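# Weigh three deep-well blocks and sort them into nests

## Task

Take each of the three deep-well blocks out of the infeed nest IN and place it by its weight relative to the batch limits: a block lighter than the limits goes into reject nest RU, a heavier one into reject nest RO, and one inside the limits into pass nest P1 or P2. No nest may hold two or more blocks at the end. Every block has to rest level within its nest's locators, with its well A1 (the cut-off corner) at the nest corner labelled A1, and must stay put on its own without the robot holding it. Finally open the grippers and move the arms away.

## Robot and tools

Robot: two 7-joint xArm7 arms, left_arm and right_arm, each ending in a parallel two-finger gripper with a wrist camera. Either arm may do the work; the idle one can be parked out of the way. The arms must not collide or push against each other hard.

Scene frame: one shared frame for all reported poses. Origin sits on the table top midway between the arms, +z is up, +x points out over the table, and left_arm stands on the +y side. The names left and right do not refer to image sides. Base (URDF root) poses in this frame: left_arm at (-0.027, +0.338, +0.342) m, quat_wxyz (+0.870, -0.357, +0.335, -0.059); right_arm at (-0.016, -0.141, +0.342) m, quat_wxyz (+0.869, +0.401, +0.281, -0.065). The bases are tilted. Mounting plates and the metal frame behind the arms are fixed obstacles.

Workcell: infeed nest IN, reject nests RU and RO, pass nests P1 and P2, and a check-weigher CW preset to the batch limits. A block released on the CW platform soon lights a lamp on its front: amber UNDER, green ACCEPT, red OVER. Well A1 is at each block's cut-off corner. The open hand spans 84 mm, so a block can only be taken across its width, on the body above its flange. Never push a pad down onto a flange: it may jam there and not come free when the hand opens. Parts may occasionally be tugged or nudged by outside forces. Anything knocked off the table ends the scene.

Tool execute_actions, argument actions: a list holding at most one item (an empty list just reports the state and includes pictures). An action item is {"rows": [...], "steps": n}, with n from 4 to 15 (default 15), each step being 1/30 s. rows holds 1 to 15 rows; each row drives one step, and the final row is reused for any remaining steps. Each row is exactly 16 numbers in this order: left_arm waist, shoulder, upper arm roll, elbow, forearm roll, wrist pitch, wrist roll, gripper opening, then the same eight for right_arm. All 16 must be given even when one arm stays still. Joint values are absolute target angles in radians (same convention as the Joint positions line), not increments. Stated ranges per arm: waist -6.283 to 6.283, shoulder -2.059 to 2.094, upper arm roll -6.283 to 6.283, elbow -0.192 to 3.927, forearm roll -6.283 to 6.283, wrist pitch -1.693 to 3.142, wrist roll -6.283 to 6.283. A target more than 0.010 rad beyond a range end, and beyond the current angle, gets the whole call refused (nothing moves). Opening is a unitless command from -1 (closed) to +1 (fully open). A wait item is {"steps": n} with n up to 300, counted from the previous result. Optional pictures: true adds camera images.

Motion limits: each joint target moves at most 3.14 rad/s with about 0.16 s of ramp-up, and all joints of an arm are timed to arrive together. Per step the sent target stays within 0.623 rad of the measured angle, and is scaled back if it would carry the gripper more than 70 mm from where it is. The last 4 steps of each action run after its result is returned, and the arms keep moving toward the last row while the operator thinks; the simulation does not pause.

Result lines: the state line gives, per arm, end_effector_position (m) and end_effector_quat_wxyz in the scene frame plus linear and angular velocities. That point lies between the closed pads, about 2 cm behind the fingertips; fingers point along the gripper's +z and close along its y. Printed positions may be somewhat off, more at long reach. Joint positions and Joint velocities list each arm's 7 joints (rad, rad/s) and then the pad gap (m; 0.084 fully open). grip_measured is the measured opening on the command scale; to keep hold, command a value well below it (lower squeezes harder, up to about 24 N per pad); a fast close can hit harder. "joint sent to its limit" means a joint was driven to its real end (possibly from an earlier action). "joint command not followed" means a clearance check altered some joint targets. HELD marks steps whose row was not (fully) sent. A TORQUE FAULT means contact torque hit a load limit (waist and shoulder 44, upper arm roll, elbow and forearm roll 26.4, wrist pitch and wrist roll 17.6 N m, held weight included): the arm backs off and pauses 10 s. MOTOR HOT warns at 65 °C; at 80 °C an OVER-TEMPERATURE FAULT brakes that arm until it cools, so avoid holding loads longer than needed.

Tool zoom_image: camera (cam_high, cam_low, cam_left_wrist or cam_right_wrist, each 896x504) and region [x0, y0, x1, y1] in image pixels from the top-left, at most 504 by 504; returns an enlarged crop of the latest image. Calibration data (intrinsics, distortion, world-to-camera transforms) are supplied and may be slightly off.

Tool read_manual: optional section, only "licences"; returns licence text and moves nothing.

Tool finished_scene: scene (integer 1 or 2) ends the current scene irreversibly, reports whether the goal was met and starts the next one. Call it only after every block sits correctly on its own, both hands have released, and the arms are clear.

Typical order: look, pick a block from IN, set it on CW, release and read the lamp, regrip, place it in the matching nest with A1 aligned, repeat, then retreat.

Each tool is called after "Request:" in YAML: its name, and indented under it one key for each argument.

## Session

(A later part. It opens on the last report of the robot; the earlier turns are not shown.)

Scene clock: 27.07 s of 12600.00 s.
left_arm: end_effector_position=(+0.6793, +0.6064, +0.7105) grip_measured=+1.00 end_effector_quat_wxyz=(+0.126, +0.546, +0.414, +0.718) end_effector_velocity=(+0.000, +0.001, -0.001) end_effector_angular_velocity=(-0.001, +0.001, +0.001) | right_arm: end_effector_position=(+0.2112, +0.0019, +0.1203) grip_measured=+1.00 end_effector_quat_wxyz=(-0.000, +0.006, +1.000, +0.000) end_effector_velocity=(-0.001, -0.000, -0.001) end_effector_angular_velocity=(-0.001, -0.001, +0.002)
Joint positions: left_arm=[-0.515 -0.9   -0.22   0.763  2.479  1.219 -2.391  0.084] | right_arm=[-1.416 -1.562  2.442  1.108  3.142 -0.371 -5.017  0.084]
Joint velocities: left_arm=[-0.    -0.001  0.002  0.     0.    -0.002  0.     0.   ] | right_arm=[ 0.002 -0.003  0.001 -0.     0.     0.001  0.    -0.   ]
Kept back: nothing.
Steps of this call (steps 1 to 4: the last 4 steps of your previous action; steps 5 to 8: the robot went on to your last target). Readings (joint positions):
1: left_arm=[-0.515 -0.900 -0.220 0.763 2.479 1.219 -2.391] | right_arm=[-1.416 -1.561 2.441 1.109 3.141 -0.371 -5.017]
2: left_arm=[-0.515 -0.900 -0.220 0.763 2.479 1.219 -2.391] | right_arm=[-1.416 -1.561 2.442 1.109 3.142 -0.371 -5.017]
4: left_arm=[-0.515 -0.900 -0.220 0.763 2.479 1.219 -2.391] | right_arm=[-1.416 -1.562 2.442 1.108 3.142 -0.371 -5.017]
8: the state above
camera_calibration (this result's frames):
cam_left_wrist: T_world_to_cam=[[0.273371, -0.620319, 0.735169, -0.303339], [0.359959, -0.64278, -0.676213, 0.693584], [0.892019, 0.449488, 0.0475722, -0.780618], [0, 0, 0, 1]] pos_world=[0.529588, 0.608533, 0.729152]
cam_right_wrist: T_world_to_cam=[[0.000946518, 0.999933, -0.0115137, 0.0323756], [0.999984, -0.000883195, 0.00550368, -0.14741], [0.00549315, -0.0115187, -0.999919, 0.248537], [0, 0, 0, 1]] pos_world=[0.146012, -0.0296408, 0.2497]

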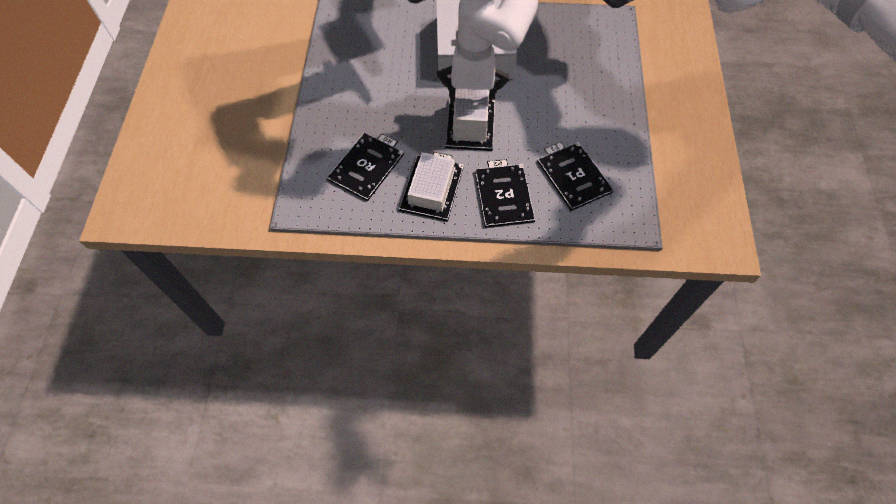

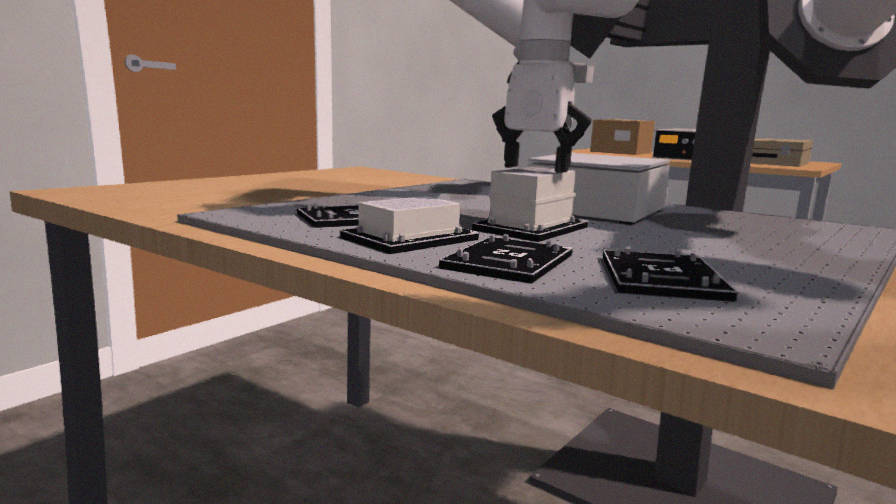

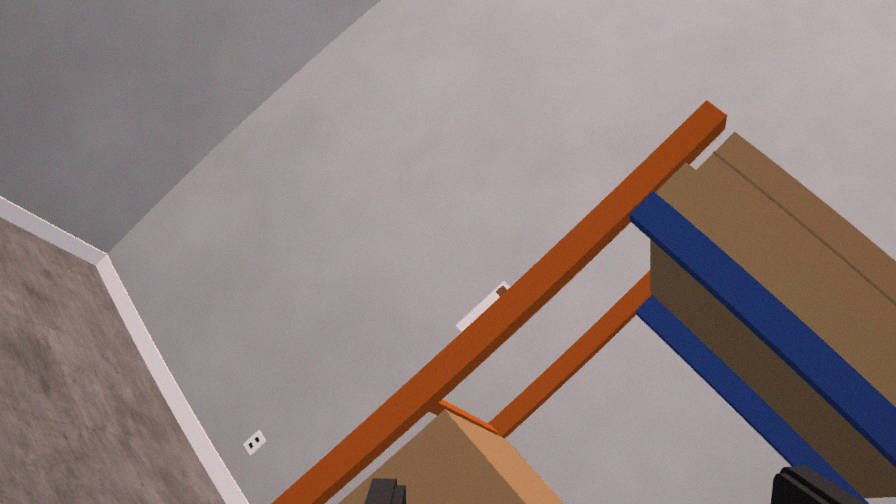

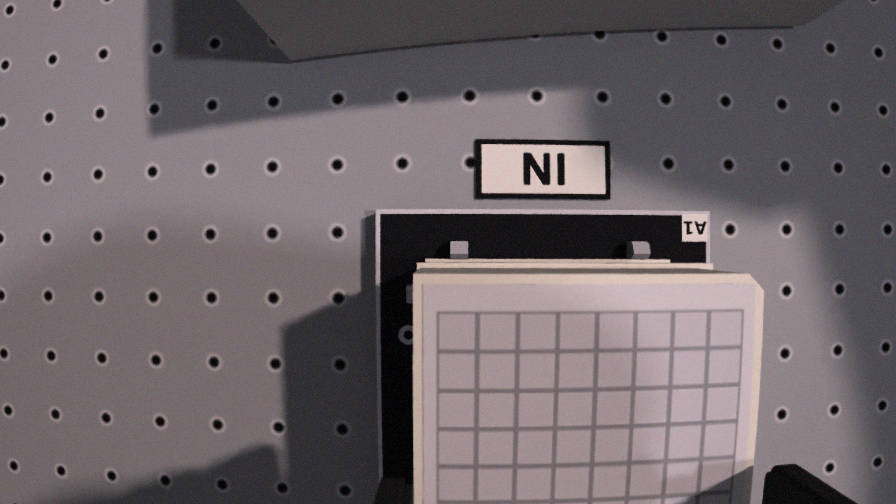

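Request:
execute_actions:
  actions:
    - {"rows":[[-0.515,-0.9,-0.22,0.763,2.479,1.219,-2.391,1,-1.4152,-1.5623,2.4427,1.1062,3.1416,-0.3696,-5.017,1],[-0.515,-0.9,-0.22,0.763,2.479,1.219,-2.391,1,-1.423,-1.5719,2.4424,1.111,3.1416,-0.3623,-5.017,1],[-0.515,-0.9,-0.22,0.763,2.479,1.219,-2.391,1,-1.4307,-1.5814,2.4421,1.116,3.1416,-0.3551,-5.017,1],[-0.515,-0.9,-0.22,0.763,2.479,1.219,-2.391,1,-1.4385,-1.591,2.4418,1.1212,3.1416,-0.348,-5.017,1],[-0.515,-0.9,-0.22,0.763,2.479,1.219,-2.391,1,-1.4463,-1.6006,2.4415,1.1265,3.1416,-0.341,-5.017,1],[-0.515,-0.9,-0.22,0.763,2.479,1.219,-2.391,1,-1.454,-1.6101,2.4412,1.132,3.1416,-0.3341,-5.017,1],[-0.515,-0.9,-0.22,0.763,2.479,1.219,-2.391,1,-1.4618,-1.6197,2.4409,1.1377,3.1416,-0.3272,-5.017,1]],"steps":15}

Request:
execute_actions:
  actions:
    - {"rows":[[-0.515,-0.9,-0.22,0.763,2.479,1.219,-2.391,1,-1.4618,-1.6197,2.4409,1.1377,3.1416,-0.3272,-5.017,0.4]],"steps":10}

Request:
execute_actions:
  actions:
    - {"rows":[[-0.515,-0.9,-0.22,0.763,2.479,1.219,-2.391,1,-1.4463,-1.6006,2.4415,1.1265,3.1416,-0.341,-5.017,0.4],[-0.515,-0.9,-0.22,0.763,2.479,1.219,-2.391,1,-1.4307,-1.5814,2.4421,1.116,3.1416,-0.3551,-5.017,0.4],[-0.515,-0.9,-0.22,0.763,2.479,1.219,-2.391,1,-1.26,-1.40,2.45,1.035,3.1416,-0.52,-5.0,0.4]],"steps":13}

Request:
execute_actions:
  actions:
    - {"rows":[[-0.515,-0.9,-0.22,0.763,2.479,1.219,-2.391,1,-1.13,-1.49,2.71,1.13,3.1416,-0.59,-4.7,0.4]],"steps":10}

Request:
execute_actions:
  actions:
    - {"rows":[[-0.515,-0.9,-0.22,0.763,2.479,1.219,-2.391,1,-1.007,-1.661,2.968,1.241,3.1416,-0.589,-4.379,0.4]],"steps":12}

Request:
execute_actions:
  actions:
    - {"rows":[[-0.515,-0.9,-0.22,0.763,2.479,1.219,-2.391,1,-1.0163,-1.7095,2.9668,1.2527,3.1416,-0.5548,-4.379,0.4],[-0.515,-0.9,-0.22,0.763,2.479,1.219,-2.391,1,-1.0163,-1.7095,2.9668,1.2527,3.1416,-0.5548,-4.379,0.4],[-0.515,-0.9,-0.22,0.763,2.479,1.219,-2.391,1,-1.021,-1.735,2.966,1.26,3.1416,-0.538,-4.379,0.4],[-0.515,-0.9,-0.22,0.763,2.479,1.219,-2.391,1,-1.024,-1.75,2.9657,1.265,3.1416,-0.527,-4.379,0.4],[-0.515,-0.9,-0.22,0.763,2.479,1.219,-2.391,1,-1.026,-1.762,2.9653,1.269,3.1416,-0.519,-4.379,0.4],[-0.515,-0.9,-0.22,0.763,2.479,1.219,-2.391,1,-1.027,-1.768,2.965,1.271,3.1416,-0.515,-4.379,0.4],[-0.515,-0.9,-0.22,0.763,2.479,1.219,-2.391,1,-1.028,-1.773,2.965,1.2725,3.1416,-0.5115,-4.379,0.4],[-0.515,-0.9,-0.22,0.763,2.479,1.219,-2.391,1,-1.029,-1.779,2.965,1.2745,3.1416,-0.5073,-4.379,0.4],[-0.515,-0.9,-0.22,0.763,2.479,1.219,-2.391,1,-1.03,-1.784,2.9647,1.276,3.1416,-0.504,-4.379,0.4]],"steps":15}

Request:
execute_actions:
  actions:
    - {"rows":[[-0.515,-0.9,-0.22,0.763,2.479,1.219,-2.391,1,-1.03,-1.784,2.9647,1.276,3.1416,-0.504,-4.379,1]],"steps":8}

Request:
execute_actions:
  actions:
    - {"steps":40}
  pictures: true

Scene clock: 28.27 s of 12600.00 s.
left_arm: end_effector_position=(+0.6793, +0.6064, +0.7105) grip_measured=+1.00 end_effector_quat_wxyz=(+0.126, +0.546, +0.414, +0.718) end_effector_velocity=(+0.000, +0.000, -0.001) end_effector_angular_velocity=(-0.000, +0.002, +0.000) | right_arm: end_effector_position=(+0.2109, +0.0005, +0.0940) grip_measured=+1.00 end_effector_quat_wxyz=(+0.000, +0.006, +1.000, -0.001) end_effector_velocity=(+0.003, +0.005, -0.008) end_effector_angular_velocity=(+0.009, -0.005, +0.001)
Joint positions: left_arm=[-0.515 -0.9   -0.22   0.763  2.479  1.219 -2.391  0.084] | right_arm=[-1.462 -1.62   2.441  1.136  3.142 -0.328 -5.017  0.084]
Joint velocities: left_arm=[ 0.    -0.001  0.002 -0.001  0.    -0.001  0.     0.   ] | right_arm=[-0.016 -0.021 -0.003  0.021 -0.001  0.016 -0.001 -0.   ]
Steps of this call (steps 1 to 15: the robot went on to your last target; steps 16 to 25: nothing new was sent; steps 26 to 36: the first 11 steps of this action). Readings (joint positions):
26: left_arm=[-0.515 -0.900 -0.220 0.763 2.479 1.219 -2.391] | right_arm=[-1.416 -1.563 2.443 1.108 3.142 -0.370 -5.017]
27: left_arm=[-0.515 -0.900 -0.220 0.763 2.479 1.219 -2.391] | right_arm=[-1.416 -1.563 2.443 1.108 3.142 -0.370 -5.017]
29: left_arm=[-0.515 -0.900 -0.220 0.763 2.479 1.219 -2.391] | right_arm=[-1.422 -1.571 2.442 1.112 3.142 -0.362 -5.017]
33: left_arm=[-0.515 -0.900 -0.220 0.763 2.479 1.219 -2.391] | right_arm=[-1.452 -1.607 2.441 1.130 3.142 -0.336 -5.017]
36: the state above

Scene clock: 28.60 s of 12600.00 s.
left_arm: end_effector_position=(+0.6793, +0.6064, +0.7105) grip_measured=+1.00 end_effector_quat_wxyz=(+0.126, +0.546, +0.414, +0.718) end_effector_velocity=(+0.000, +0.000, -0.000) end_effector_angular_velocity=(-0.000, +0.000, +0.000) | right_arm: end_effector_position=(+0.2116, +0.0017, +0.0944) grip_measured=+0.96 end_effector_quat_wxyz=(+0.001, +0.006, +1.000, +0.000) end_effector_velocity=(+0.000, +0.000, +0.000) end_effector_angular_velocity=(+0.000, -0.001, +0.002)
Joint positions: left_arm=[-0.515 -0.9   -0.22   0.763  2.479  1.219 -2.391  0.084] | right_arm=[-1.462 -1.619  2.441  1.138  3.142 -0.327 -5.017  0.083]
Joint velocities: left_arm=[ 0.    -0.001  0.001  0.     0.    -0.001 -0.     0.   ] | right_arm=[ 0.002 -0.001  0.     0.    -0.     0.    -0.001  0.   ]
Steps of this call (steps 1 to 4: the last 4 steps of your previous action; steps 5 to 10: the first 6 steps of this action). Readings (joint positions):
5: left_arm=[-0.515 -0.900 -0.220 0.763 2.479 1.219 -2.391] | right_arm=[-1.461 -1.619 2.441 1.138 3.142 -0.328 -5.017]
6: left_arm=[-0.515 -0.900 -0.220 0.763 2.479 1.219 -2.391] | right_arm=[-1.461 -1.619 2.441 1.138 3.142 -0.327 -5.017]
8: left_arm=[-0.515 -0.900 -0.220 0.763 2.479 1.219 -2.391] | right_arm=[-1.461 -1.619 2.441 1.138 3.142 -0.327 -5.017]
10: the state above

Scene clock: 29.03 s of 12600.00 s.
left_arm: end_effector_position=(+0.6793, +0.6064, +0.7105) grip_measured=+1.00 end_effector_quat_wxyz=(+0.126, +0.546, +0.414, +0.718) end_effector_velocity=(+0.000, -0.001, -0.000) end_effector_angular_velocity=(+0.000, +0.000, -0.002) | right_arm: end_effector_position=(+0.2039, +0.0066, +0.1958) grip_measured=+0.96 end_effector_quat_wxyz=(+0.002, +0.002, +1.000, +0.008) end_effector_velocity=(-0.049, +0.031, +0.258) end_effector_angular_velocity=(+0.140, -0.012, +0.088)
Joint positions: left_arm=[-0.515 -0.9   -0.22   0.763  2.479  1.219 -2.391  0.084] | right_arm=[-1.272 -1.413  2.45   1.049  3.142 -0.503 -5.002  0.083]
Joint velocities: left_arm=[ 0.     0.001 -0.     0.     0.    -0.001  0.     0.   ] | right_arm=[ 0.495  0.519  0.05  -0.163  0.005 -0.411  0.04   0.   ]
Steps of this call (steps 1 to 4: the last 4 steps of your previous action; steps 5 to 13: the first 9 steps of this action). Readings (joint positions):
5: left_arm=[-0.515 -0.900 -0.220 0.763 2.479 1.219 -2.391] | right_arm=[-1.461 -1.619 2.441 1.137 3.142 -0.328 -5.017]
6: left_arm=[-0.515 -0.900 -0.220 0.763 2.479 1.219 -2.391] | right_arm=[-1.457 -1.614 2.441 1.133 3.142 -0.332 -5.017]
8: left_arm=[-0.515 -0.900 -0.220 0.763 2.479 1.219 -2.391] | right_arm=[-1.430 -1.582 2.442 1.112 3.142 -0.360 -5.016]
12: left_arm=[-0.515 -0.900 -0.220 0.763 2.479 1.219 -2.391] | right_arm=[-1.294 -1.436 2.448 1.056 3.142 -0.484 -5.004]
13: the state above

Scene clock: 29.37 s of 12600.00 s.
left_arm: end_effector_position=(+0.6793, +0.6064, +0.7105) grip_measured=+1.00 end_effector_quat_wxyz=(+0.126, +0.546, +0.414, +0.718) end_effector_velocity=(-0.000, -0.001, +0.001) end_effector_angular_velocity=(+0.000, -0.002, -0.003) | right_arm: end_effector_position=(+0.1418, +0.0304, +0.2121) grip_measured=+0.96 end_effector_quat_wxyz=(+0.001, -0.004, +1.000, +0.008) end_effector_velocity=(-0.549, +0.207, +0.100) end_effector_angular_velocity=(+0.158, +0.051, +0.258)
Joint positions: left_arm=[-0.515 -0.9   -0.22   0.763  2.479  1.219 -2.391  0.084] | right_arm=[-1.19  -1.453  2.595  1.09   3.142 -0.558 -4.833  0.083]
Joint velocities: left_arm=[-0.    -0.    -0.002 -0.    -0.    -0.002  0.     0.   ] | right_arm=[ 0.615 -0.363  1.25   0.427  0.026 -0.284  1.221 -0.   ]
Steps of this call (steps 1 to 4: the last 4 steps of your previous action; steps 5 to 10: the first 6 steps of this action). Readings (joint positions):
5: left_arm=[-0.515 -0.900 -0.220 0.763 2.479 1.219 -2.391] | right_arm=[-1.261 -1.402 2.450 1.034 3.142 -0.520 -4.999]
6: left_arm=[-0.515 -0.900 -0.220 0.763 2.479 1.219 -2.391] | right_arm=[-1.259 -1.406 2.455 1.037 3.141 -0.522 -4.988]
8: left_arm=[-0.515 -0.900 -0.220 0.763 2.479 1.219 -2.391] | right_arm=[-1.233 -1.427 2.507 1.059 3.140 -0.539 -4.919]
10: the state above

Scene clock: 29.77 s of 12600.00 s.
left_arm: end_effector_position=(+0.6793, +0.6064, +0.7105) grip_measured=+1.00 end_effector_quat_wxyz=(+0.126, +0.546, +0.414, +0.718) end_effector_velocity=(+0.000, -0.000, -0.000) end_effector_angular_velocity=(+0.000, +0.000, -0.001) | right_arm: end_effector_position=(-0.0069, +0.0451, +0.1981) grip_measured=+0.96 end_effector_quat_wxyz=(+0.000, -0.005, +1.000, +0.006) end_effector_velocity=(-0.422, -0.079, -0.128) end_effector_angular_velocity=(-0.142, +0.038, -0.029)
Joint positions: left_arm=[-0.515 -0.9   -0.22   0.763  2.479  1.219 -2.391  0.084] | right_arm=[-1.032 -1.626  2.917  1.218  3.142 -0.589 -4.448  0.083]
Joint velocities: left_arm=[-0.     0.001  0.    -0.    -0.    -0.     0.     0.   ] | right_arm=[ 0.429 -0.594  0.901  0.357  0.005  0.001  1.058 -0.   ]
Steps of this call (steps 1 to 4: the last 4 steps of your previous action; steps 5 to 12: the first 8 steps of this action). Readings (joint positions):
5: left_arm=[-0.515 -0.900 -0.220 0.763 2.479 1.219 -2.391] | right_arm=[-1.128 -1.491 2.716 1.129 3.143 -0.588 -4.706]
6: left_arm=[-0.515 -0.900 -0.220 0.763 2.479 1.219 -2.391] | right_arm=[-1.125 -1.496 2.719 1.133 3.142 -0.589 -4.691]
8: left_arm=[-0.515 -0.900 -0.220 0.763 2.479 1.219 -2.391] | right_arm=[-1.103 -1.531 2.762 1.157 3.140 -0.589 -4.617]
12: the state above

Scene clock: 30.27 s of 12600.00 s.
left_arm: end_effector_position=(+0.6793, +0.6064, +0.7105) grip_measured=+1.00 end_effector_quat_wxyz=(+0.126, +0.546, +0.414, +0.718) end_effector_velocity=(-0.000, +0.000, +0.000) end_effector_angular_velocity=(+0.000, -0.001, +0.001) | right_arm: end_effector_position=(-0.0298, +0.0393, +0.1412) grip_measured=+0.96 end_effector_quat_wxyz=(+0.000, +0.000, +1.000, -0.002) end_effector_velocity=(-0.005, +0.010, -0.009) end_effector_angular_velocity=(+0.012, +0.005, +0.002)
Joint positions: left_arm=[-0.515 -0.9   -0.22   0.763  2.479  1.219 -2.391  0.084] | right_arm=[-1.03  -1.781  2.964  1.274  3.142 -0.508 -4.379  0.083]
Joint velocities: left_arm=[-0.    -0.001 -0.001 -0.001  0.     0.001 -0.     0.   ] | right_arm=[-0.005 -0.035  0.002  0.04   0.     0.009  0.001 -0.   ]
Steps of this call (steps 1 to 4: the last 4 steps of your previous action; steps 5 to 15: the first 11 steps of this action). Readings (joint positions):
5: left_arm=[-0.515 -0.900 -0.220 0.763 2.479 1.219 -2.391] | right_arm=[-1.007 -1.662 2.968 1.239 3.142 -0.588 -4.381]
6: left_arm=[-0.515 -0.900 -0.220 0.763 2.479 1.219 -2.391] | right_arm=[-1.010 -1.668 2.965 1.243 3.141 -0.582 -4.380]
8: left_arm=[-0.515 -0.900 -0.220 0.763 2.479 1.219 -2.391] | right_arm=[-1.017 -1.701 2.962 1.254 3.141 -0.558 -4.380]
12: left_arm=[-0.515 -0.900 -0.220 0.763 2.479 1.219 -2.391] | right_arm=[-1.028 -1.766 2.964 1.266 3.141 -0.519 -4.379]
15: the state above

Scene clock: 30.53 s of 12600.00 s.
left_arm: end_effector_position=(+0.6793, +0.6064, +0.7105) grip_measured=+1.00 end_effector_quat_wxyz=(+0.126, +0.546, +0.414, +0.718) end_effector_velocity=(+0.000, -0.000, -0.000) end_effector_angular_velocity=(+0.000, +0.000, -0.000) | right_arm: end_effector_position=(-0.0306, +0.0408, +0.1406) grip_measured=+0.98 end_effector_quat_wxyz=(-0.001, +0.000, +1.000, +0.000) end_effector_velocity=(-0.004, -0.000, -0.014) end_effector_angular_velocity=(+0.009, +0.009, +0.004)
Joint positions: left_arm=[-0.515 -0.9   -0.22   0.763  2.479  1.219 -2.391  0.084] | right_arm=[-1.03  -1.783  2.964  1.276  3.142 -0.504 -4.379  0.083]
Joint velocities: left_arm=[ 0.     0.     0.     0.     0.    -0.001  0.     0.   ] | right_arm=[-0.005 -0.028  0.007  0.003  0.     0.037  0.001  0.018]
Steps of this call (steps 1 to 4: the last 4 steps of your previous action; steps 5 to 8: the first 4 steps of this action). Readings (joint positions):
5: left_arm=[-0.515 -0.900 -0.220 0.763 2.479 1.219 -2.391] | right_arm=[-1.030 -1.782 2.964 1.276 3.142 -0.506 -4.379]
6: left_arm=[-0.515 -0.900 -0.220 0.763 2.479 1.219 -2.391] | right_arm=[-1.030 -1.782 2.964 1.276 3.142 -0.506 -4.379]
8: the state above

Scene clock: 31.87 s of 12600.00 s.
left_arm: end_effector_position=(+0.6793, +0.6064, +0.7105) grip_measured=+1.00 end_effector_quat_wxyz=(+0.126, +0.546, +0.414, +0.718) end_effector_velocity=(+0.000, -0.001, -0.001) end_effector_angular_velocity=(+0.000, +0.002, -0.001) | right_arm: end_effector_position=(-0.0305, +0.0402, +0.1401) grip_measured=+1.00 end_effector_quat_wxyz=(-0.000, +0.000, +1.000, -0.001) end_effector_velocity=(-0.001, -0.000, -0.000) end_effector_angular_velocity=(-0.001, +0.001, +0.003)
Joint positions: left_arm=[-0.515 -0.9   -0.22   0.763  2.479  1.219 -2.391  0.084] | right_arm=[-1.03  -1.784  2.965  1.276  3.142 -0.504 -4.379  0.084]
Joint velocities: left_arm=[ 0.     0.001  0.001 -0.001 -0.    -0.     0.     0.   ] | right_arm=[-0.    -0.     0.002 -0.    -0.    -0.    -0.002 -0.   ]
Kept back: nothing.
Steps of this call (steps 1 to 4: the last 4 steps of your previous action; steps 5 to 15: the robot went on to your last target; steps 16 to 40: nothing new was sent). Readings (joint positions):
1: left_arm=[-0.515 -0.900 -0.220 0.763 2.479 1.219 -2.391] | right_arm=[-1.030 -1.784 2.965 1.276 3.142 -0.503 -4.379]
2: left_arm=[-0.515 -0.900 -0.220 0.763 2.479 1.219 -2.391] | right_arm=[-1.030 -1.784 2.965 1.276 3.142 -0.503 -4.379]
4: left_arm=[-0.515 -0.900 -0.220 0.763 2.479 1.219 -2.391] | right_arm=[-1.030 -1.785 2.965 1.276 3.142 -0.503 -4.379]
8: left_arm=[-0.515 -0.900 -0.220 0.763 2.479 1.219 -2.391] | right_arm=[-1.030 -1.784 2.965 1.276 3.142 -0.503 -4.379]
40: the state above
All arms were judged still, so your last target was given up. Only a new action makes them travel on or press farther. Fingers that are still opening or closing keep moving.
camera_calibration (this result's frames):
cam_left_wrist: T_world_to_cam=[[0.273371, -0.620319, 0.735169, -0.303339], [0.359959, -0.64278, -0.676213, 0.693584], [0.892019, 0.449488, 0.0475721, -0.780618], [0, 0, 0, 1]] pos_world=[0.529588, 0.608533, 0.729152]
cam_right_wrist: T_world_to_cam=[[-0.0112823, 0.999847, -0.0133506, -0.00557382], [0.999923, 0.0113498, 0.00499192, 0.0938787], [0.00514268, -0.0132932, -0.999898, 0.270153], [0, 0, 0, 1]] pos_world=[-0.0953237, 0.00809867, 0.269583]

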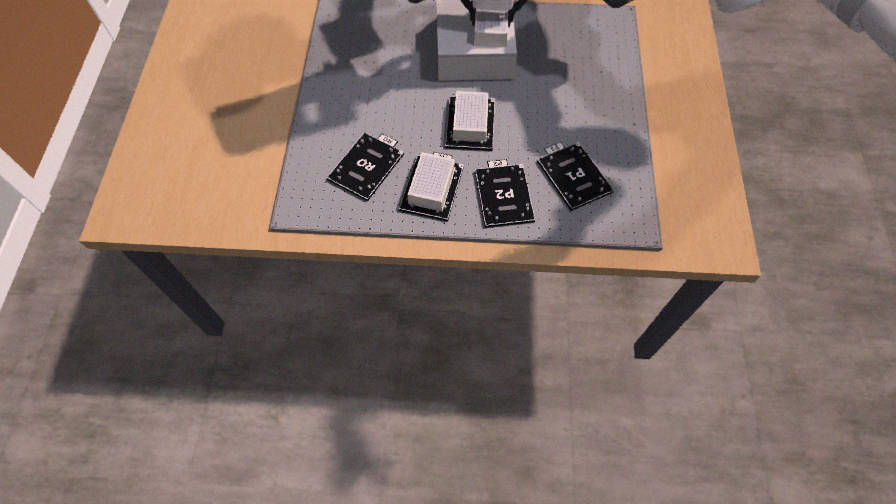

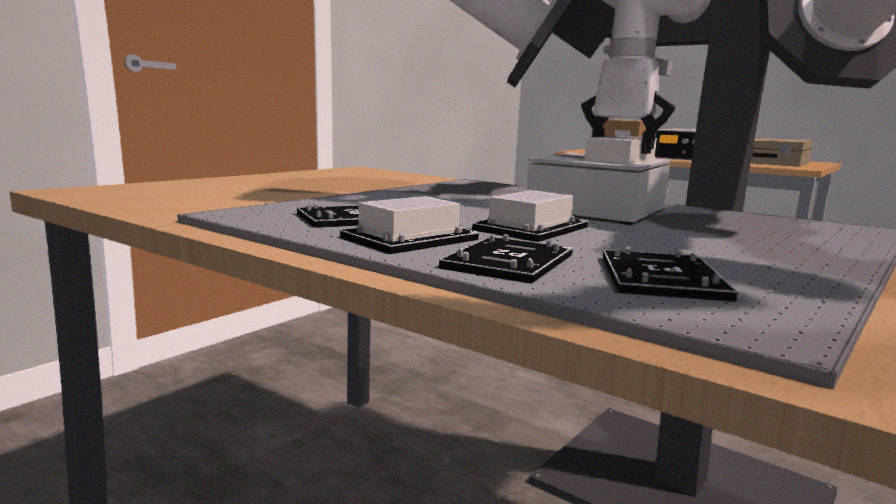

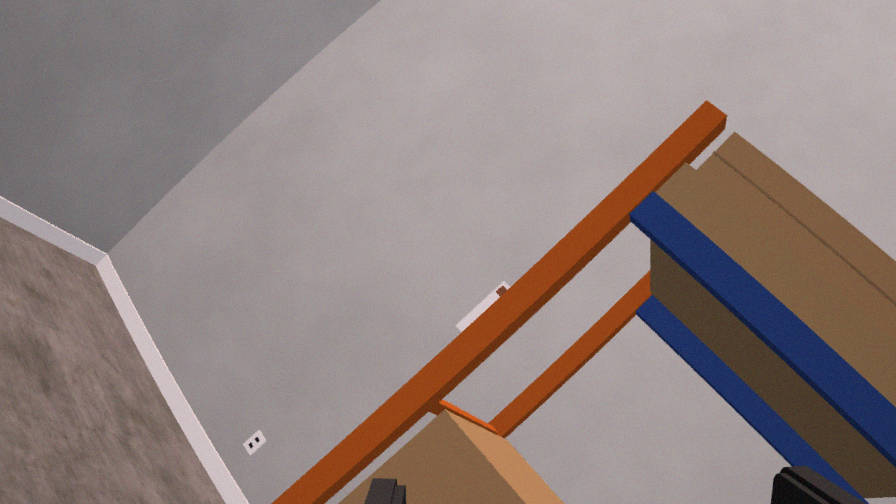

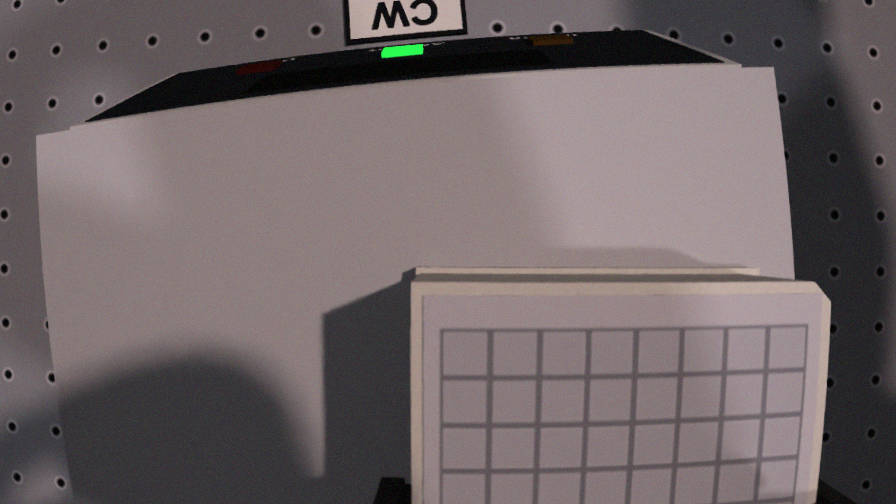

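To P2.

Request:
execute_actions:
  actions:
    - {"rows":[[-0.515,-0.9,-0.22,0.763,2.479,1.219,-2.391,1,-1.03,-1.784,2.9647,1.276,3.1416,-0.504,-4.379,0.4]],"steps":10}

Request:
execute_actions:
  actions:
    - {"rows":[[-0.515,-0.9,-0.22,0.763,2.479,1.219,-2.391,1,-1.028,-1.772,2.965,1.272,3.1416,-0.512,-4.379,0.4],[-0.515,-0.9,-0.22,0.763,2.479,1.219,-2.391,1,-1.021,-1.735,2.966,1.26,3.1416,-0.538,-4.379,0.4],[-0.515,-0.9,-0.22,0.763,2.479,1.219,-2.391,1,-1.007,-1.661,2.968,1.241,3.1416,-0.589,-4.379,0.4]],"steps":9}

Request:
execute_actions:
  actions:
    - {"rows":[[-0.515,-0.9,-0.22,0.763,2.479,1.219,-2.391,1,-1.13,-1.49,2.71,1.13,3.1416,-0.59,-4.7,0.4]],"steps":10}

Request:
execute_actions:
  actions:
    - {"rows":[[-0.515,-0.9,-0.22,0.763,2.479,1.219,-2.391,1,-1.3,-1.38,2.41,1.08,3.1416,-0.55,-5.05,0.4]],"steps":10}

Request:
execute_actions:
  actions:
    - {"rows":[[-0.515,-0.9,-0.22,0.763,2.479,1.219,-2.391,1,-1.68,-1.64,2.34,1.64,3.1416,-0.65,-5.26,0.4]],"steps":14}

Request:
execute_actions:
  actions:
    - {"rows":[[-0.515,-0.9,-0.22,0.763,2.479,1.219,-2.391,1,-1.9754,-1.7345,2.2229,2.1724,3.1416,-0.911,-5.5014,0.4]],"steps":15}

Request:
execute_actions:
  actions:
    - {"rows":[[-0.515,-0.9,-0.22,0.763,2.479,1.219,-2.391,1,-2.045,-1.7826,2.2086,2.2067,3.1416,-0.862,-5.5014,0.4]],"steps":15}

Request:
execute_actions:
  actions:
    - {"steps":12}
  pictures: true

Scene clock: 33.73 s of 12600.00 s.
left_arm: end_effector_position=(+0.6793, +0.6064, +0.7105) grip_measured=+1.00 end_effector_quat_wxyz=(+0.126, +0.546, +0.414, +0.718) end_effector_velocity=(-0.000, -0.001, +0.001) end_effector_angular_velocity=(+0.001, -0.002, -0.002) | right_arm: end_effector_position=(-0.0306, +0.0402, +0.1402) grip_measured=+0.96 end_effector_quat_wxyz=(-0.000, +0.000, +1.000, -0.001) end_effector_velocity=(+0.000, +0.000, -0.000) end_effector_angular_velocity=(+0.000, -0.000, -0.001)
Joint positions: left_arm=[-0.515 -0.9   -0.22   0.763  2.479  1.219 -2.391  0.084] | right_arm=[-1.03  -1.784  2.965  1.276  3.142 -0.504 -4.379  0.083]
Joint velocities: left_arm=[-0.     0.001 -0.002 -0.     0.    -0.    -0.     0.   ] | right_arm=[ 0.    -0.001 -0.001  0.     0.001  0.     0.     0.   ]
Steps of this call (steps 1 to 50: nothing new was sent; steps 51 to 56: the first 6 steps of this action). Readings (joint positions):
51: left_arm=[-0.515 -0.900 -0.220 0.763 2.479 1.219 -2.391] | right_arm=[-1.030 -1.784 2.965 1.276 3.142 -0.504 -4.379]
52: left_arm=[-0.515 -0.900 -0.220 0.763 2.479 1.219 -2.391] | right_arm=[-1.030 -1.784 2.965 1.276 3.142 -0.504 -4.379]
54: left_arm=[-0.515 -0.900 -0.220 0.763 2.479 1.219 -2.391] | right_arm=[-1.030 -1.784 2.965 1.276 3.142 -0.504 -4.379]
56: the state above

Scene clock: 34.03 s of 12600.00 s.
left_arm: end_effector_position=(+0.6793, +0.6064, +0.7105) grip_measured=+1.00 end_effector_quat_wxyz=(+0.126, +0.546, +0.414, +0.718) end_effector_velocity=(+0.000, -0.001, +0.000) end_effector_angular_velocity=(+0.001, -0.000, -0.002) | right_arm: end_effector_position=(-0.0295, +0.0371, +0.1675) grip_measured=+0.96 end_effector_quat_wxyz=(+0.001, -0.000, +1.000, -0.004) end_effector_velocity=(-0.016, +0.057, +0.394) end_effector_angular_velocity=(+0.178, +0.051, -0.001)
Joint positions: left_arm=[-0.515 -0.9   -0.22   0.763  2.479  1.219 -2.391  0.084] | right_arm=[-1.017 -1.716  2.967  1.25   3.142 -0.555 -4.379  0.083]
Joint velocities: left_arm=[ 0.     0.001 -0.001 -0.     0.    -0.    -0.     0.   ] | right_arm=[ 0.177  0.942  0.019 -0.187  0.001 -0.587  0.001  0.   ]
Steps of this call (steps 1 to 4: the last 4 steps of your previous action; steps 5 to 9: the first 5 steps of this action). Readings (joint positions):
5: left_arm=[-0.515 -0.900 -0.220 0.763 2.479 1.219 -2.391] | right_arm=[-1.030 -1.783 2.965 1.276 3.142 -0.504 -4.379]
6: left_arm=[-0.515 -0.900 -0.220 0.763 2.479 1.219 -2.391] | right_arm=[-1.029 -1.780 2.965 1.274 3.142 -0.508 -4.379]
8: left_arm=[-0.515 -0.900 -0.220 0.763 2.479 1.219 -2.391] | right_arm=[-1.023 -1.746 2.966 1.259 3.142 -0.534 -4.379]
9: the state above

Scene clock: 34.37 s of 12600.00 s.
left_arm: end_effector_position=(+0.6793, +0.6064, +0.7105) grip_measured=+1.00 end_effector_quat_wxyz=(+0.126, +0.546, +0.414, +0.718) end_effector_velocity=(-0.000, +0.001, +0.001) end_effector_angular_velocity=(-0.001, -0.002, +0.002) | right_arm: end_effector_position=(+0.0341, +0.0487, +0.2083) grip_measured=+0.96 end_effector_quat_wxyz=(+0.002, -0.006, +1.000, +0.009) end_effector_velocity=(+0.570, +0.049, +0.143) end_effector_angular_velocity=(+0.148, -0.060, -0.119)
Joint positions: left_arm=[-0.515 -0.9   -0.22   0.763  2.479  1.219 -2.391  0.084] | right_arm=[-1.073 -1.571  2.831  1.183  3.142 -0.589 -4.55   0.083]
Joint velocities: left_arm=[-0.    -0.001 -0.001  0.001 -0.     0.001 -0.     0.   ] | right_arm=[-0.528  0.745 -1.211 -0.405 -0.027 -0.008 -1.272  0.   ]
Steps of this call (steps 1 to 4: the last 4 steps of your previous action; steps 5 to 10: the first 6 steps of this action). Readings (joint positions):
5: left_arm=[-0.515 -0.900 -0.220 0.763 2.479 1.219 -2.391] | right_arm=[-1.007 -1.658 2.967 1.244 3.142 -0.588 -4.380]
6: left_arm=[-0.515 -0.900 -0.220 0.763 2.479 1.219 -2.391] | right_arm=[-1.011 -1.655 2.963 1.238 3.142 -0.588 -4.391]
8: left_arm=[-0.515 -0.900 -0.220 0.763 2.479 1.219 -2.391] | right_arm=[-1.037 -1.623 2.915 1.212 3.143 -0.588 -4.461]
10: the state above

Scene clock: 34.70 s of 12600.00 s.
left_arm: end_effector_position=(+0.6793, +0.6064, +0.7105) grip_measured=+1.00 end_effector_quat_wxyz=(+0.126, +0.546, +0.414, +0.718) end_effector_velocity=(-0.000, +0.000, +0.001) end_effector_angular_velocity=(-0.000, -0.002, -0.001) | right_arm: end_effector_position=(+0.1560, +0.0348, +0.2165) grip_measured=+0.96 end_effector_quat_wxyz=(-0.002, -0.002, +1.000, +0.013) end_effector_velocity=(+0.569, -0.145, -0.049) end_effector_angular_velocity=(-0.056, -0.014, -0.290)
Joint positions: left_arm=[-0.515 -0.9   -0.22   0.763  2.479  1.219 -2.391  0.084] | right_arm=[-1.212 -1.437  2.565  1.107  3.142 -0.569 -4.871  0.083]
Joint velocities: left_arm=[-0.    -0.002 -0.001 -0.    -0.    -0.002  0.     0.   ] | right_arm=[-0.668  0.425 -1.256 -0.178 -0.028  0.131 -1.244 -0.   ]
Steps of this call (steps 1 to 4: the last 4 steps of your previous action; steps 5 to 10: the first 6 steps of this action). Readings (joint positions):
5: left_arm=[-0.515 -0.900 -0.220 0.763 2.479 1.219 -2.391] | right_arm=[-1.131 -1.491 2.705 1.132 3.140 -0.590 -4.692]
6: left_arm=[-0.515 -0.900 -0.220 0.763 2.479 1.219 -2.391] | right_arm=[-1.136 -1.487 2.699 1.129 3.141 -0.587 -4.708]
8: left_arm=[-0.515 -0.900 -0.220 0.763 2.479 1.219 -2.391] | right_arm=[-1.166 -1.467 2.653 1.119 3.143 -0.578 -4.782]
10: the state above

Scene clock: 35.17 s of 12600.00 s.
left_arm: end_effector_position=(+0.6793, +0.6064, +0.7105) grip_measured=+1.00 end_effector_quat_wxyz=(+0.126, +0.546, +0.414, +0.718) end_effector_velocity=(-0.000, -0.000, +0.000) end_effector_angular_velocity=(+0.000, -0.001, +0.000) | right_arm: end_effector_position=(+0.2970, +0.0731, +0.1463) grip_measured=+0.96 end_effector_quat_wxyz=(-0.006, -0.020, +1.000, +0.011) end_effector_velocity=(+0.250, +0.171, -0.278) end_effector_angular_velocity=(+0.025, -0.017, +0.264)
Joint positions: left_arm=[-0.515 -0.9   -0.22   0.763  2.479  1.219 -2.391  0.084] | right_arm=[-1.602 -1.588  2.356  1.527  3.142 -0.63  -5.216  0.083]
Joint velocities: left_arm=[ 0.     0.001 -0.001  0.     0.     0.001  0.     0.   ] | right_arm=[-1.135 -0.758 -0.231  1.62  -0.001 -0.257 -0.603 -0.   ]
Steps of this call (steps 1 to 4: the last 4 steps of your previous action; steps 5 to 14: the first 10 steps of this action). Readings (joint positions):
5: left_arm=[-0.515 -0.900 -0.220 0.763 2.479 1.219 -2.391] | right_arm=[-1.298 -1.384 2.413 1.081 3.140 -0.552 -5.035]
6: left_arm=[-0.515 -0.900 -0.220 0.763 2.479 1.219 -2.391] | right_arm=[-1.308 -1.386 2.406 1.089 3.140 -0.555 -5.049]
8: left_arm=[-0.515 -0.900 -0.220 0.763 2.479 1.219 -2.391] | right_arm=[-1.355 -1.419 2.402 1.160 3.142 -0.571 -5.082]
12: left_arm=[-0.515 -0.900 -0.220 0.763 2.479 1.219 -2.391] | right_arm=[-1.521 -1.534 2.372 1.408 3.142 -0.610 -5.172]
14: the state above

Scene clock: 35.67 s of 12600.00 s.
left_arm: end_effector_position=(+0.6793, +0.6064, +0.7105) grip_measured=+1.00 end_effector_quat_wxyz=(+0.126, +0.546, +0.414, +0.718) end_effector_velocity=(-0.000, -0.000, +0.001) end_effector_angular_velocity=(+0.000, -0.001, -0.000) | right_arm: end_effector_position=(+0.4158, +0.0958, +0.1197) grip_measured=+0.96 end_effector_quat_wxyz=(+0.001, -0.074, +0.997, -0.000) end_effector_velocity=(+0.089, -0.025, -0.026) end_effector_angular_velocity=(-0.076, +0.018, +0.135)
Joint positions: left_arm=[-0.515 -0.9   -0.22   0.763  2.479  1.219 -2.391  0.084] | right_arm=[-1.966 -1.727  2.222  2.149  3.14  -0.897 -5.489  0.083]
Joint velocities: left_arm=[-0.     0.    -0.001 -0.     0.     0.001  0.     0.   ] | right_arm=[-0.362 -0.115 -0.129  0.584  0.001 -0.302 -0.277 -0.   ]
Steps of this call (steps 1 to 4: the last 4 steps of your previous action; steps 5 to 15: the first 11 steps of this action). Readings (joint positions):
5: left_arm=[-0.515 -0.900 -0.220 0.763 2.479 1.219 -2.391] | right_arm=[-1.681 -1.641 2.340 1.636 3.142 -0.650 -5.259]
6: left_arm=[-0.515 -0.900 -0.220 0.763 2.479 1.219 -2.391] | right_arm=[-1.685 -1.643 2.340 1.647 3.142 -0.656 -5.265]
8: left_arm=[-0.515 -0.900 -0.220 0.763 2.479 1.219 -2.391] | right_arm=[-1.722 -1.656 2.328 1.722 3.143 -0.694 -5.299]
12: left_arm=[-0.515 -0.900 -0.220 0.763 2.479 1.219 -2.391] | right_arm=[-1.885 -1.704 2.257 2.013 3.141 -0.831 -5.428]
15: the state above

Scene clock: 36.17 s of 12600.00 s.
left_arm: end_effector_position=(+0.6793, +0.6064, +0.7105) grip_measured=+1.00 end_effector_quat_wxyz=(+0.126, +0.546, +0.414, +0.718) end_effector_velocity=(-0.000, +0.002, +0.001) end_effector_angular_velocity=(-0.001, -0.001, +0.003) | right_arm: end_effector_position=(+0.4142, +0.0934, +0.0808) grip_measured=+0.96 end_effector_quat_wxyz=(+0.001, -0.079, +0.997, +0.001) end_effector_velocity=(+0.033, +0.025, +0.039) end_effector_angular_velocity=(+0.069, -0.072, -0.009)
Joint positions: left_arm=[-0.515 -0.9   -0.22   0.763  2.479  1.219 -2.391  0.084] | right_arm=[-2.044 -1.782  2.209  2.208  3.142 -0.862 -5.501  0.083]
Joint velocities: left_arm=[-0.    -0.002  0.     0.001  0.     0.001  0.     0.   ] | right_arm=[ 0.039  0.036 -0.009  0.046 -0.002  0.     0.     0.   ]
Steps of this call (steps 1 to 4: the last 4 steps of your previous action; steps 5 to 15: the first 11 steps of this action). Readings (joint positions):
5: left_arm=[-0.515 -0.900 -0.220 0.763 2.479 1.219 -2.391] | right_arm=[-1.974 -1.736 2.225 2.171 3.142 -0.910 -5.501]
6: left_arm=[-0.515 -0.900 -0.220 0.763 2.479 1.219 -2.391] | right_arm=[-1.981 -1.741 2.223 2.179 3.142 -0.903 -5.501]
8: left_arm=[-0.515 -0.900 -0.220 0.763 2.479 1.219 -2.391] | right_arm=[-2.019 -1.766 2.214 2.202 3.142 -0.875 -5.501]
12: left_arm=[-0.515 -0.900 -0.220 0.763 2.479 1.219 -2.391] | right_arm=[-2.050 -1.787 2.209 2.199 3.142 -0.862 -5.501]
15: the state above

Scene clock: 36.57 s of 12600.00 s.
left_arm: end_effector_position=(+0.6793, +0.6064, +0.7105) grip_measured=+1.00 end_effector_quat_wxyz=(+0.126, +0.546, +0.414, +0.718) end_effector_velocity=(-0.000, -0.000, +0.001) end_effector_angular_velocity=(-0.000, -0.001, -0.001) | right_arm: end_effector_position=(+0.4138, +0.0926, +0.0800) grip_measured=+0.96 end_effector_quat_wxyz=(-0.000, -0.079, +0.997, -0.000) end_effector_velocity=(+0.001, -0.000, +0.000) end_effector_angular_velocity=(+0.000, -0.002, +0.000)
Joint positions: left_arm=[-0.515 -0.9   -0.22   0.763  2.479  1.219 -2.391  0.084] | right_arm=[-2.045 -1.782  2.209  2.207  3.142 -0.862 -5.501  0.083]
Joint velocities: left_arm=[-0.    -0.    -0.001  0.    -0.    -0.001  0.     0.   ] | right_arm=[ 0.     0.001 -0.002  0.    -0.     0.    -0.001 -0.   ]
Kept back: nothing.
Steps of this call (steps 1 to 4: the last 4 steps of your previous action; steps 5 to 12: the robot went on to your last target). Readings (joint positions):
1: left_arm=[-0.515 -0.900 -0.220 0.763 2.479 1.219 -2.391] | right_arm=[-2.043 -1.781 2.209 2.209 3.142 -0.862 -5.501]
2: left_arm=[-0.515 -0.900 -0.220 0.763 2.479 1.219 -2.391] | right_arm=[-2.043 -1.781 2.209 2.209 3.142 -0.862 -5.501]
4: left_arm=[-0.515 -0.900 -0.220 0.763 2.479 1.219 -2.391] | right_arm=[-2.044 -1.782 2.209 2.208 3.142 -0.862 -5.501]
8: left_arm=[-0.515 -0.900 -0.220 0.763 2.479 1.219 -2.391] | right_arm=[-2.045 -1.783 2.209 2.206 3.142 -0.862 -5.501]
12: the state above
camera_calibration (this result's frames):
cam_left_wrist: T_world_to_cam=[[0.273371, -0.620319, 0.735168, -0.303339], [0.359959, -0.642779, -0.676213, 0.693584], [0.892019, 0.449488, 0.0475721, -0.780618], [0, 0, 0, 1]] pos_world=[0.529588, 0.608533, 0.729152]
cam_right_wrist: T_world_to_cam=[[-0.168662, 0.985599, -0.0121705, 0.0125326], [0.985647, 0.168736, 0.00531191, -0.359476], [0.00728901, -0.0110999, -0.999912, 0.207345], [0, 0, 0, 1]] pos_world=[0.354918, 0.0506059, 0.209388]

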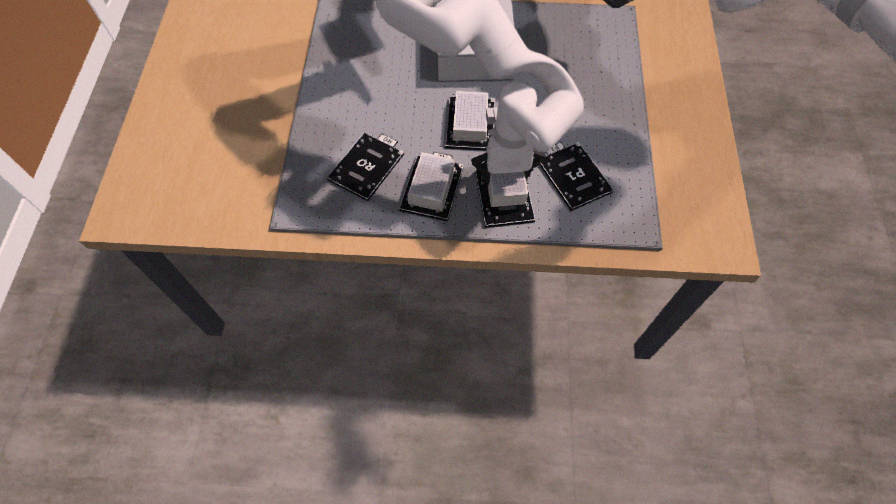

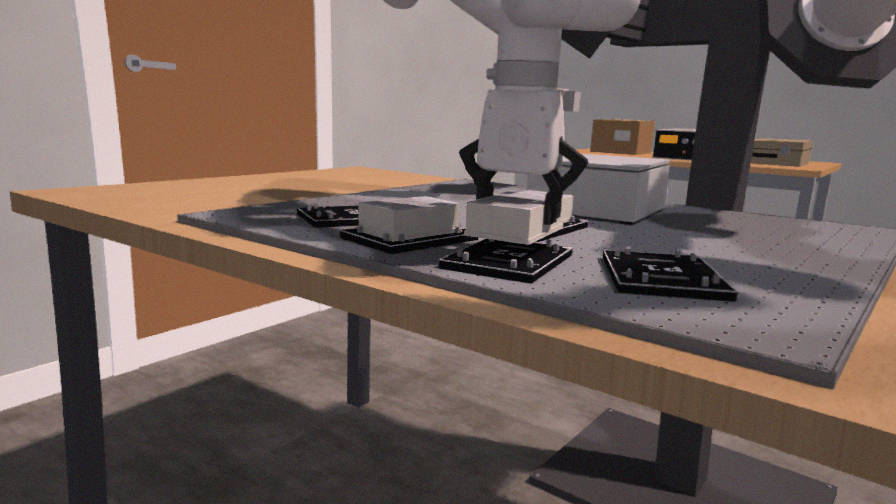

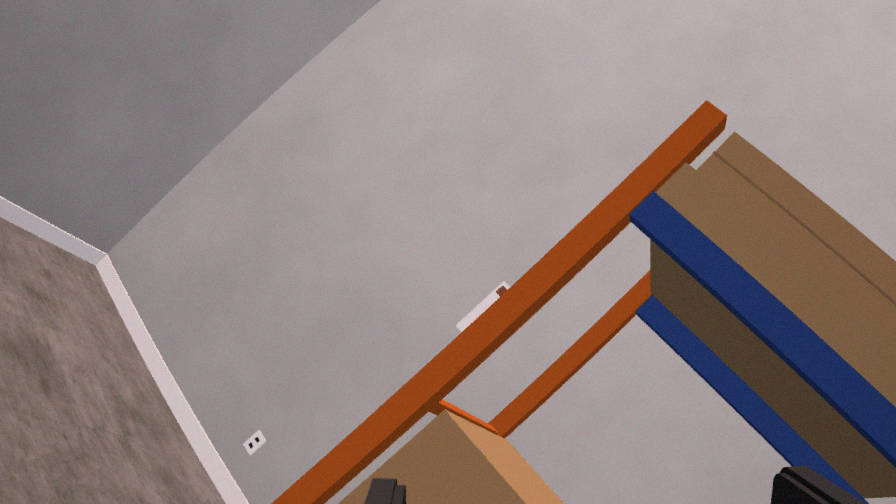

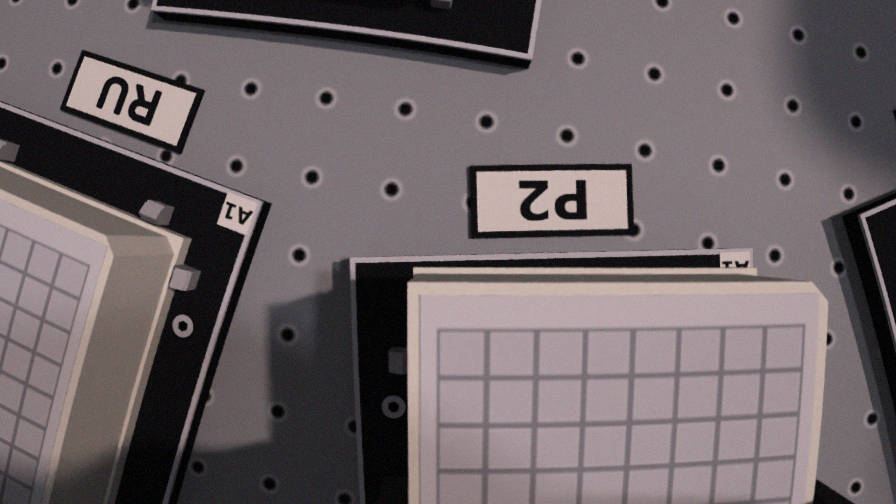

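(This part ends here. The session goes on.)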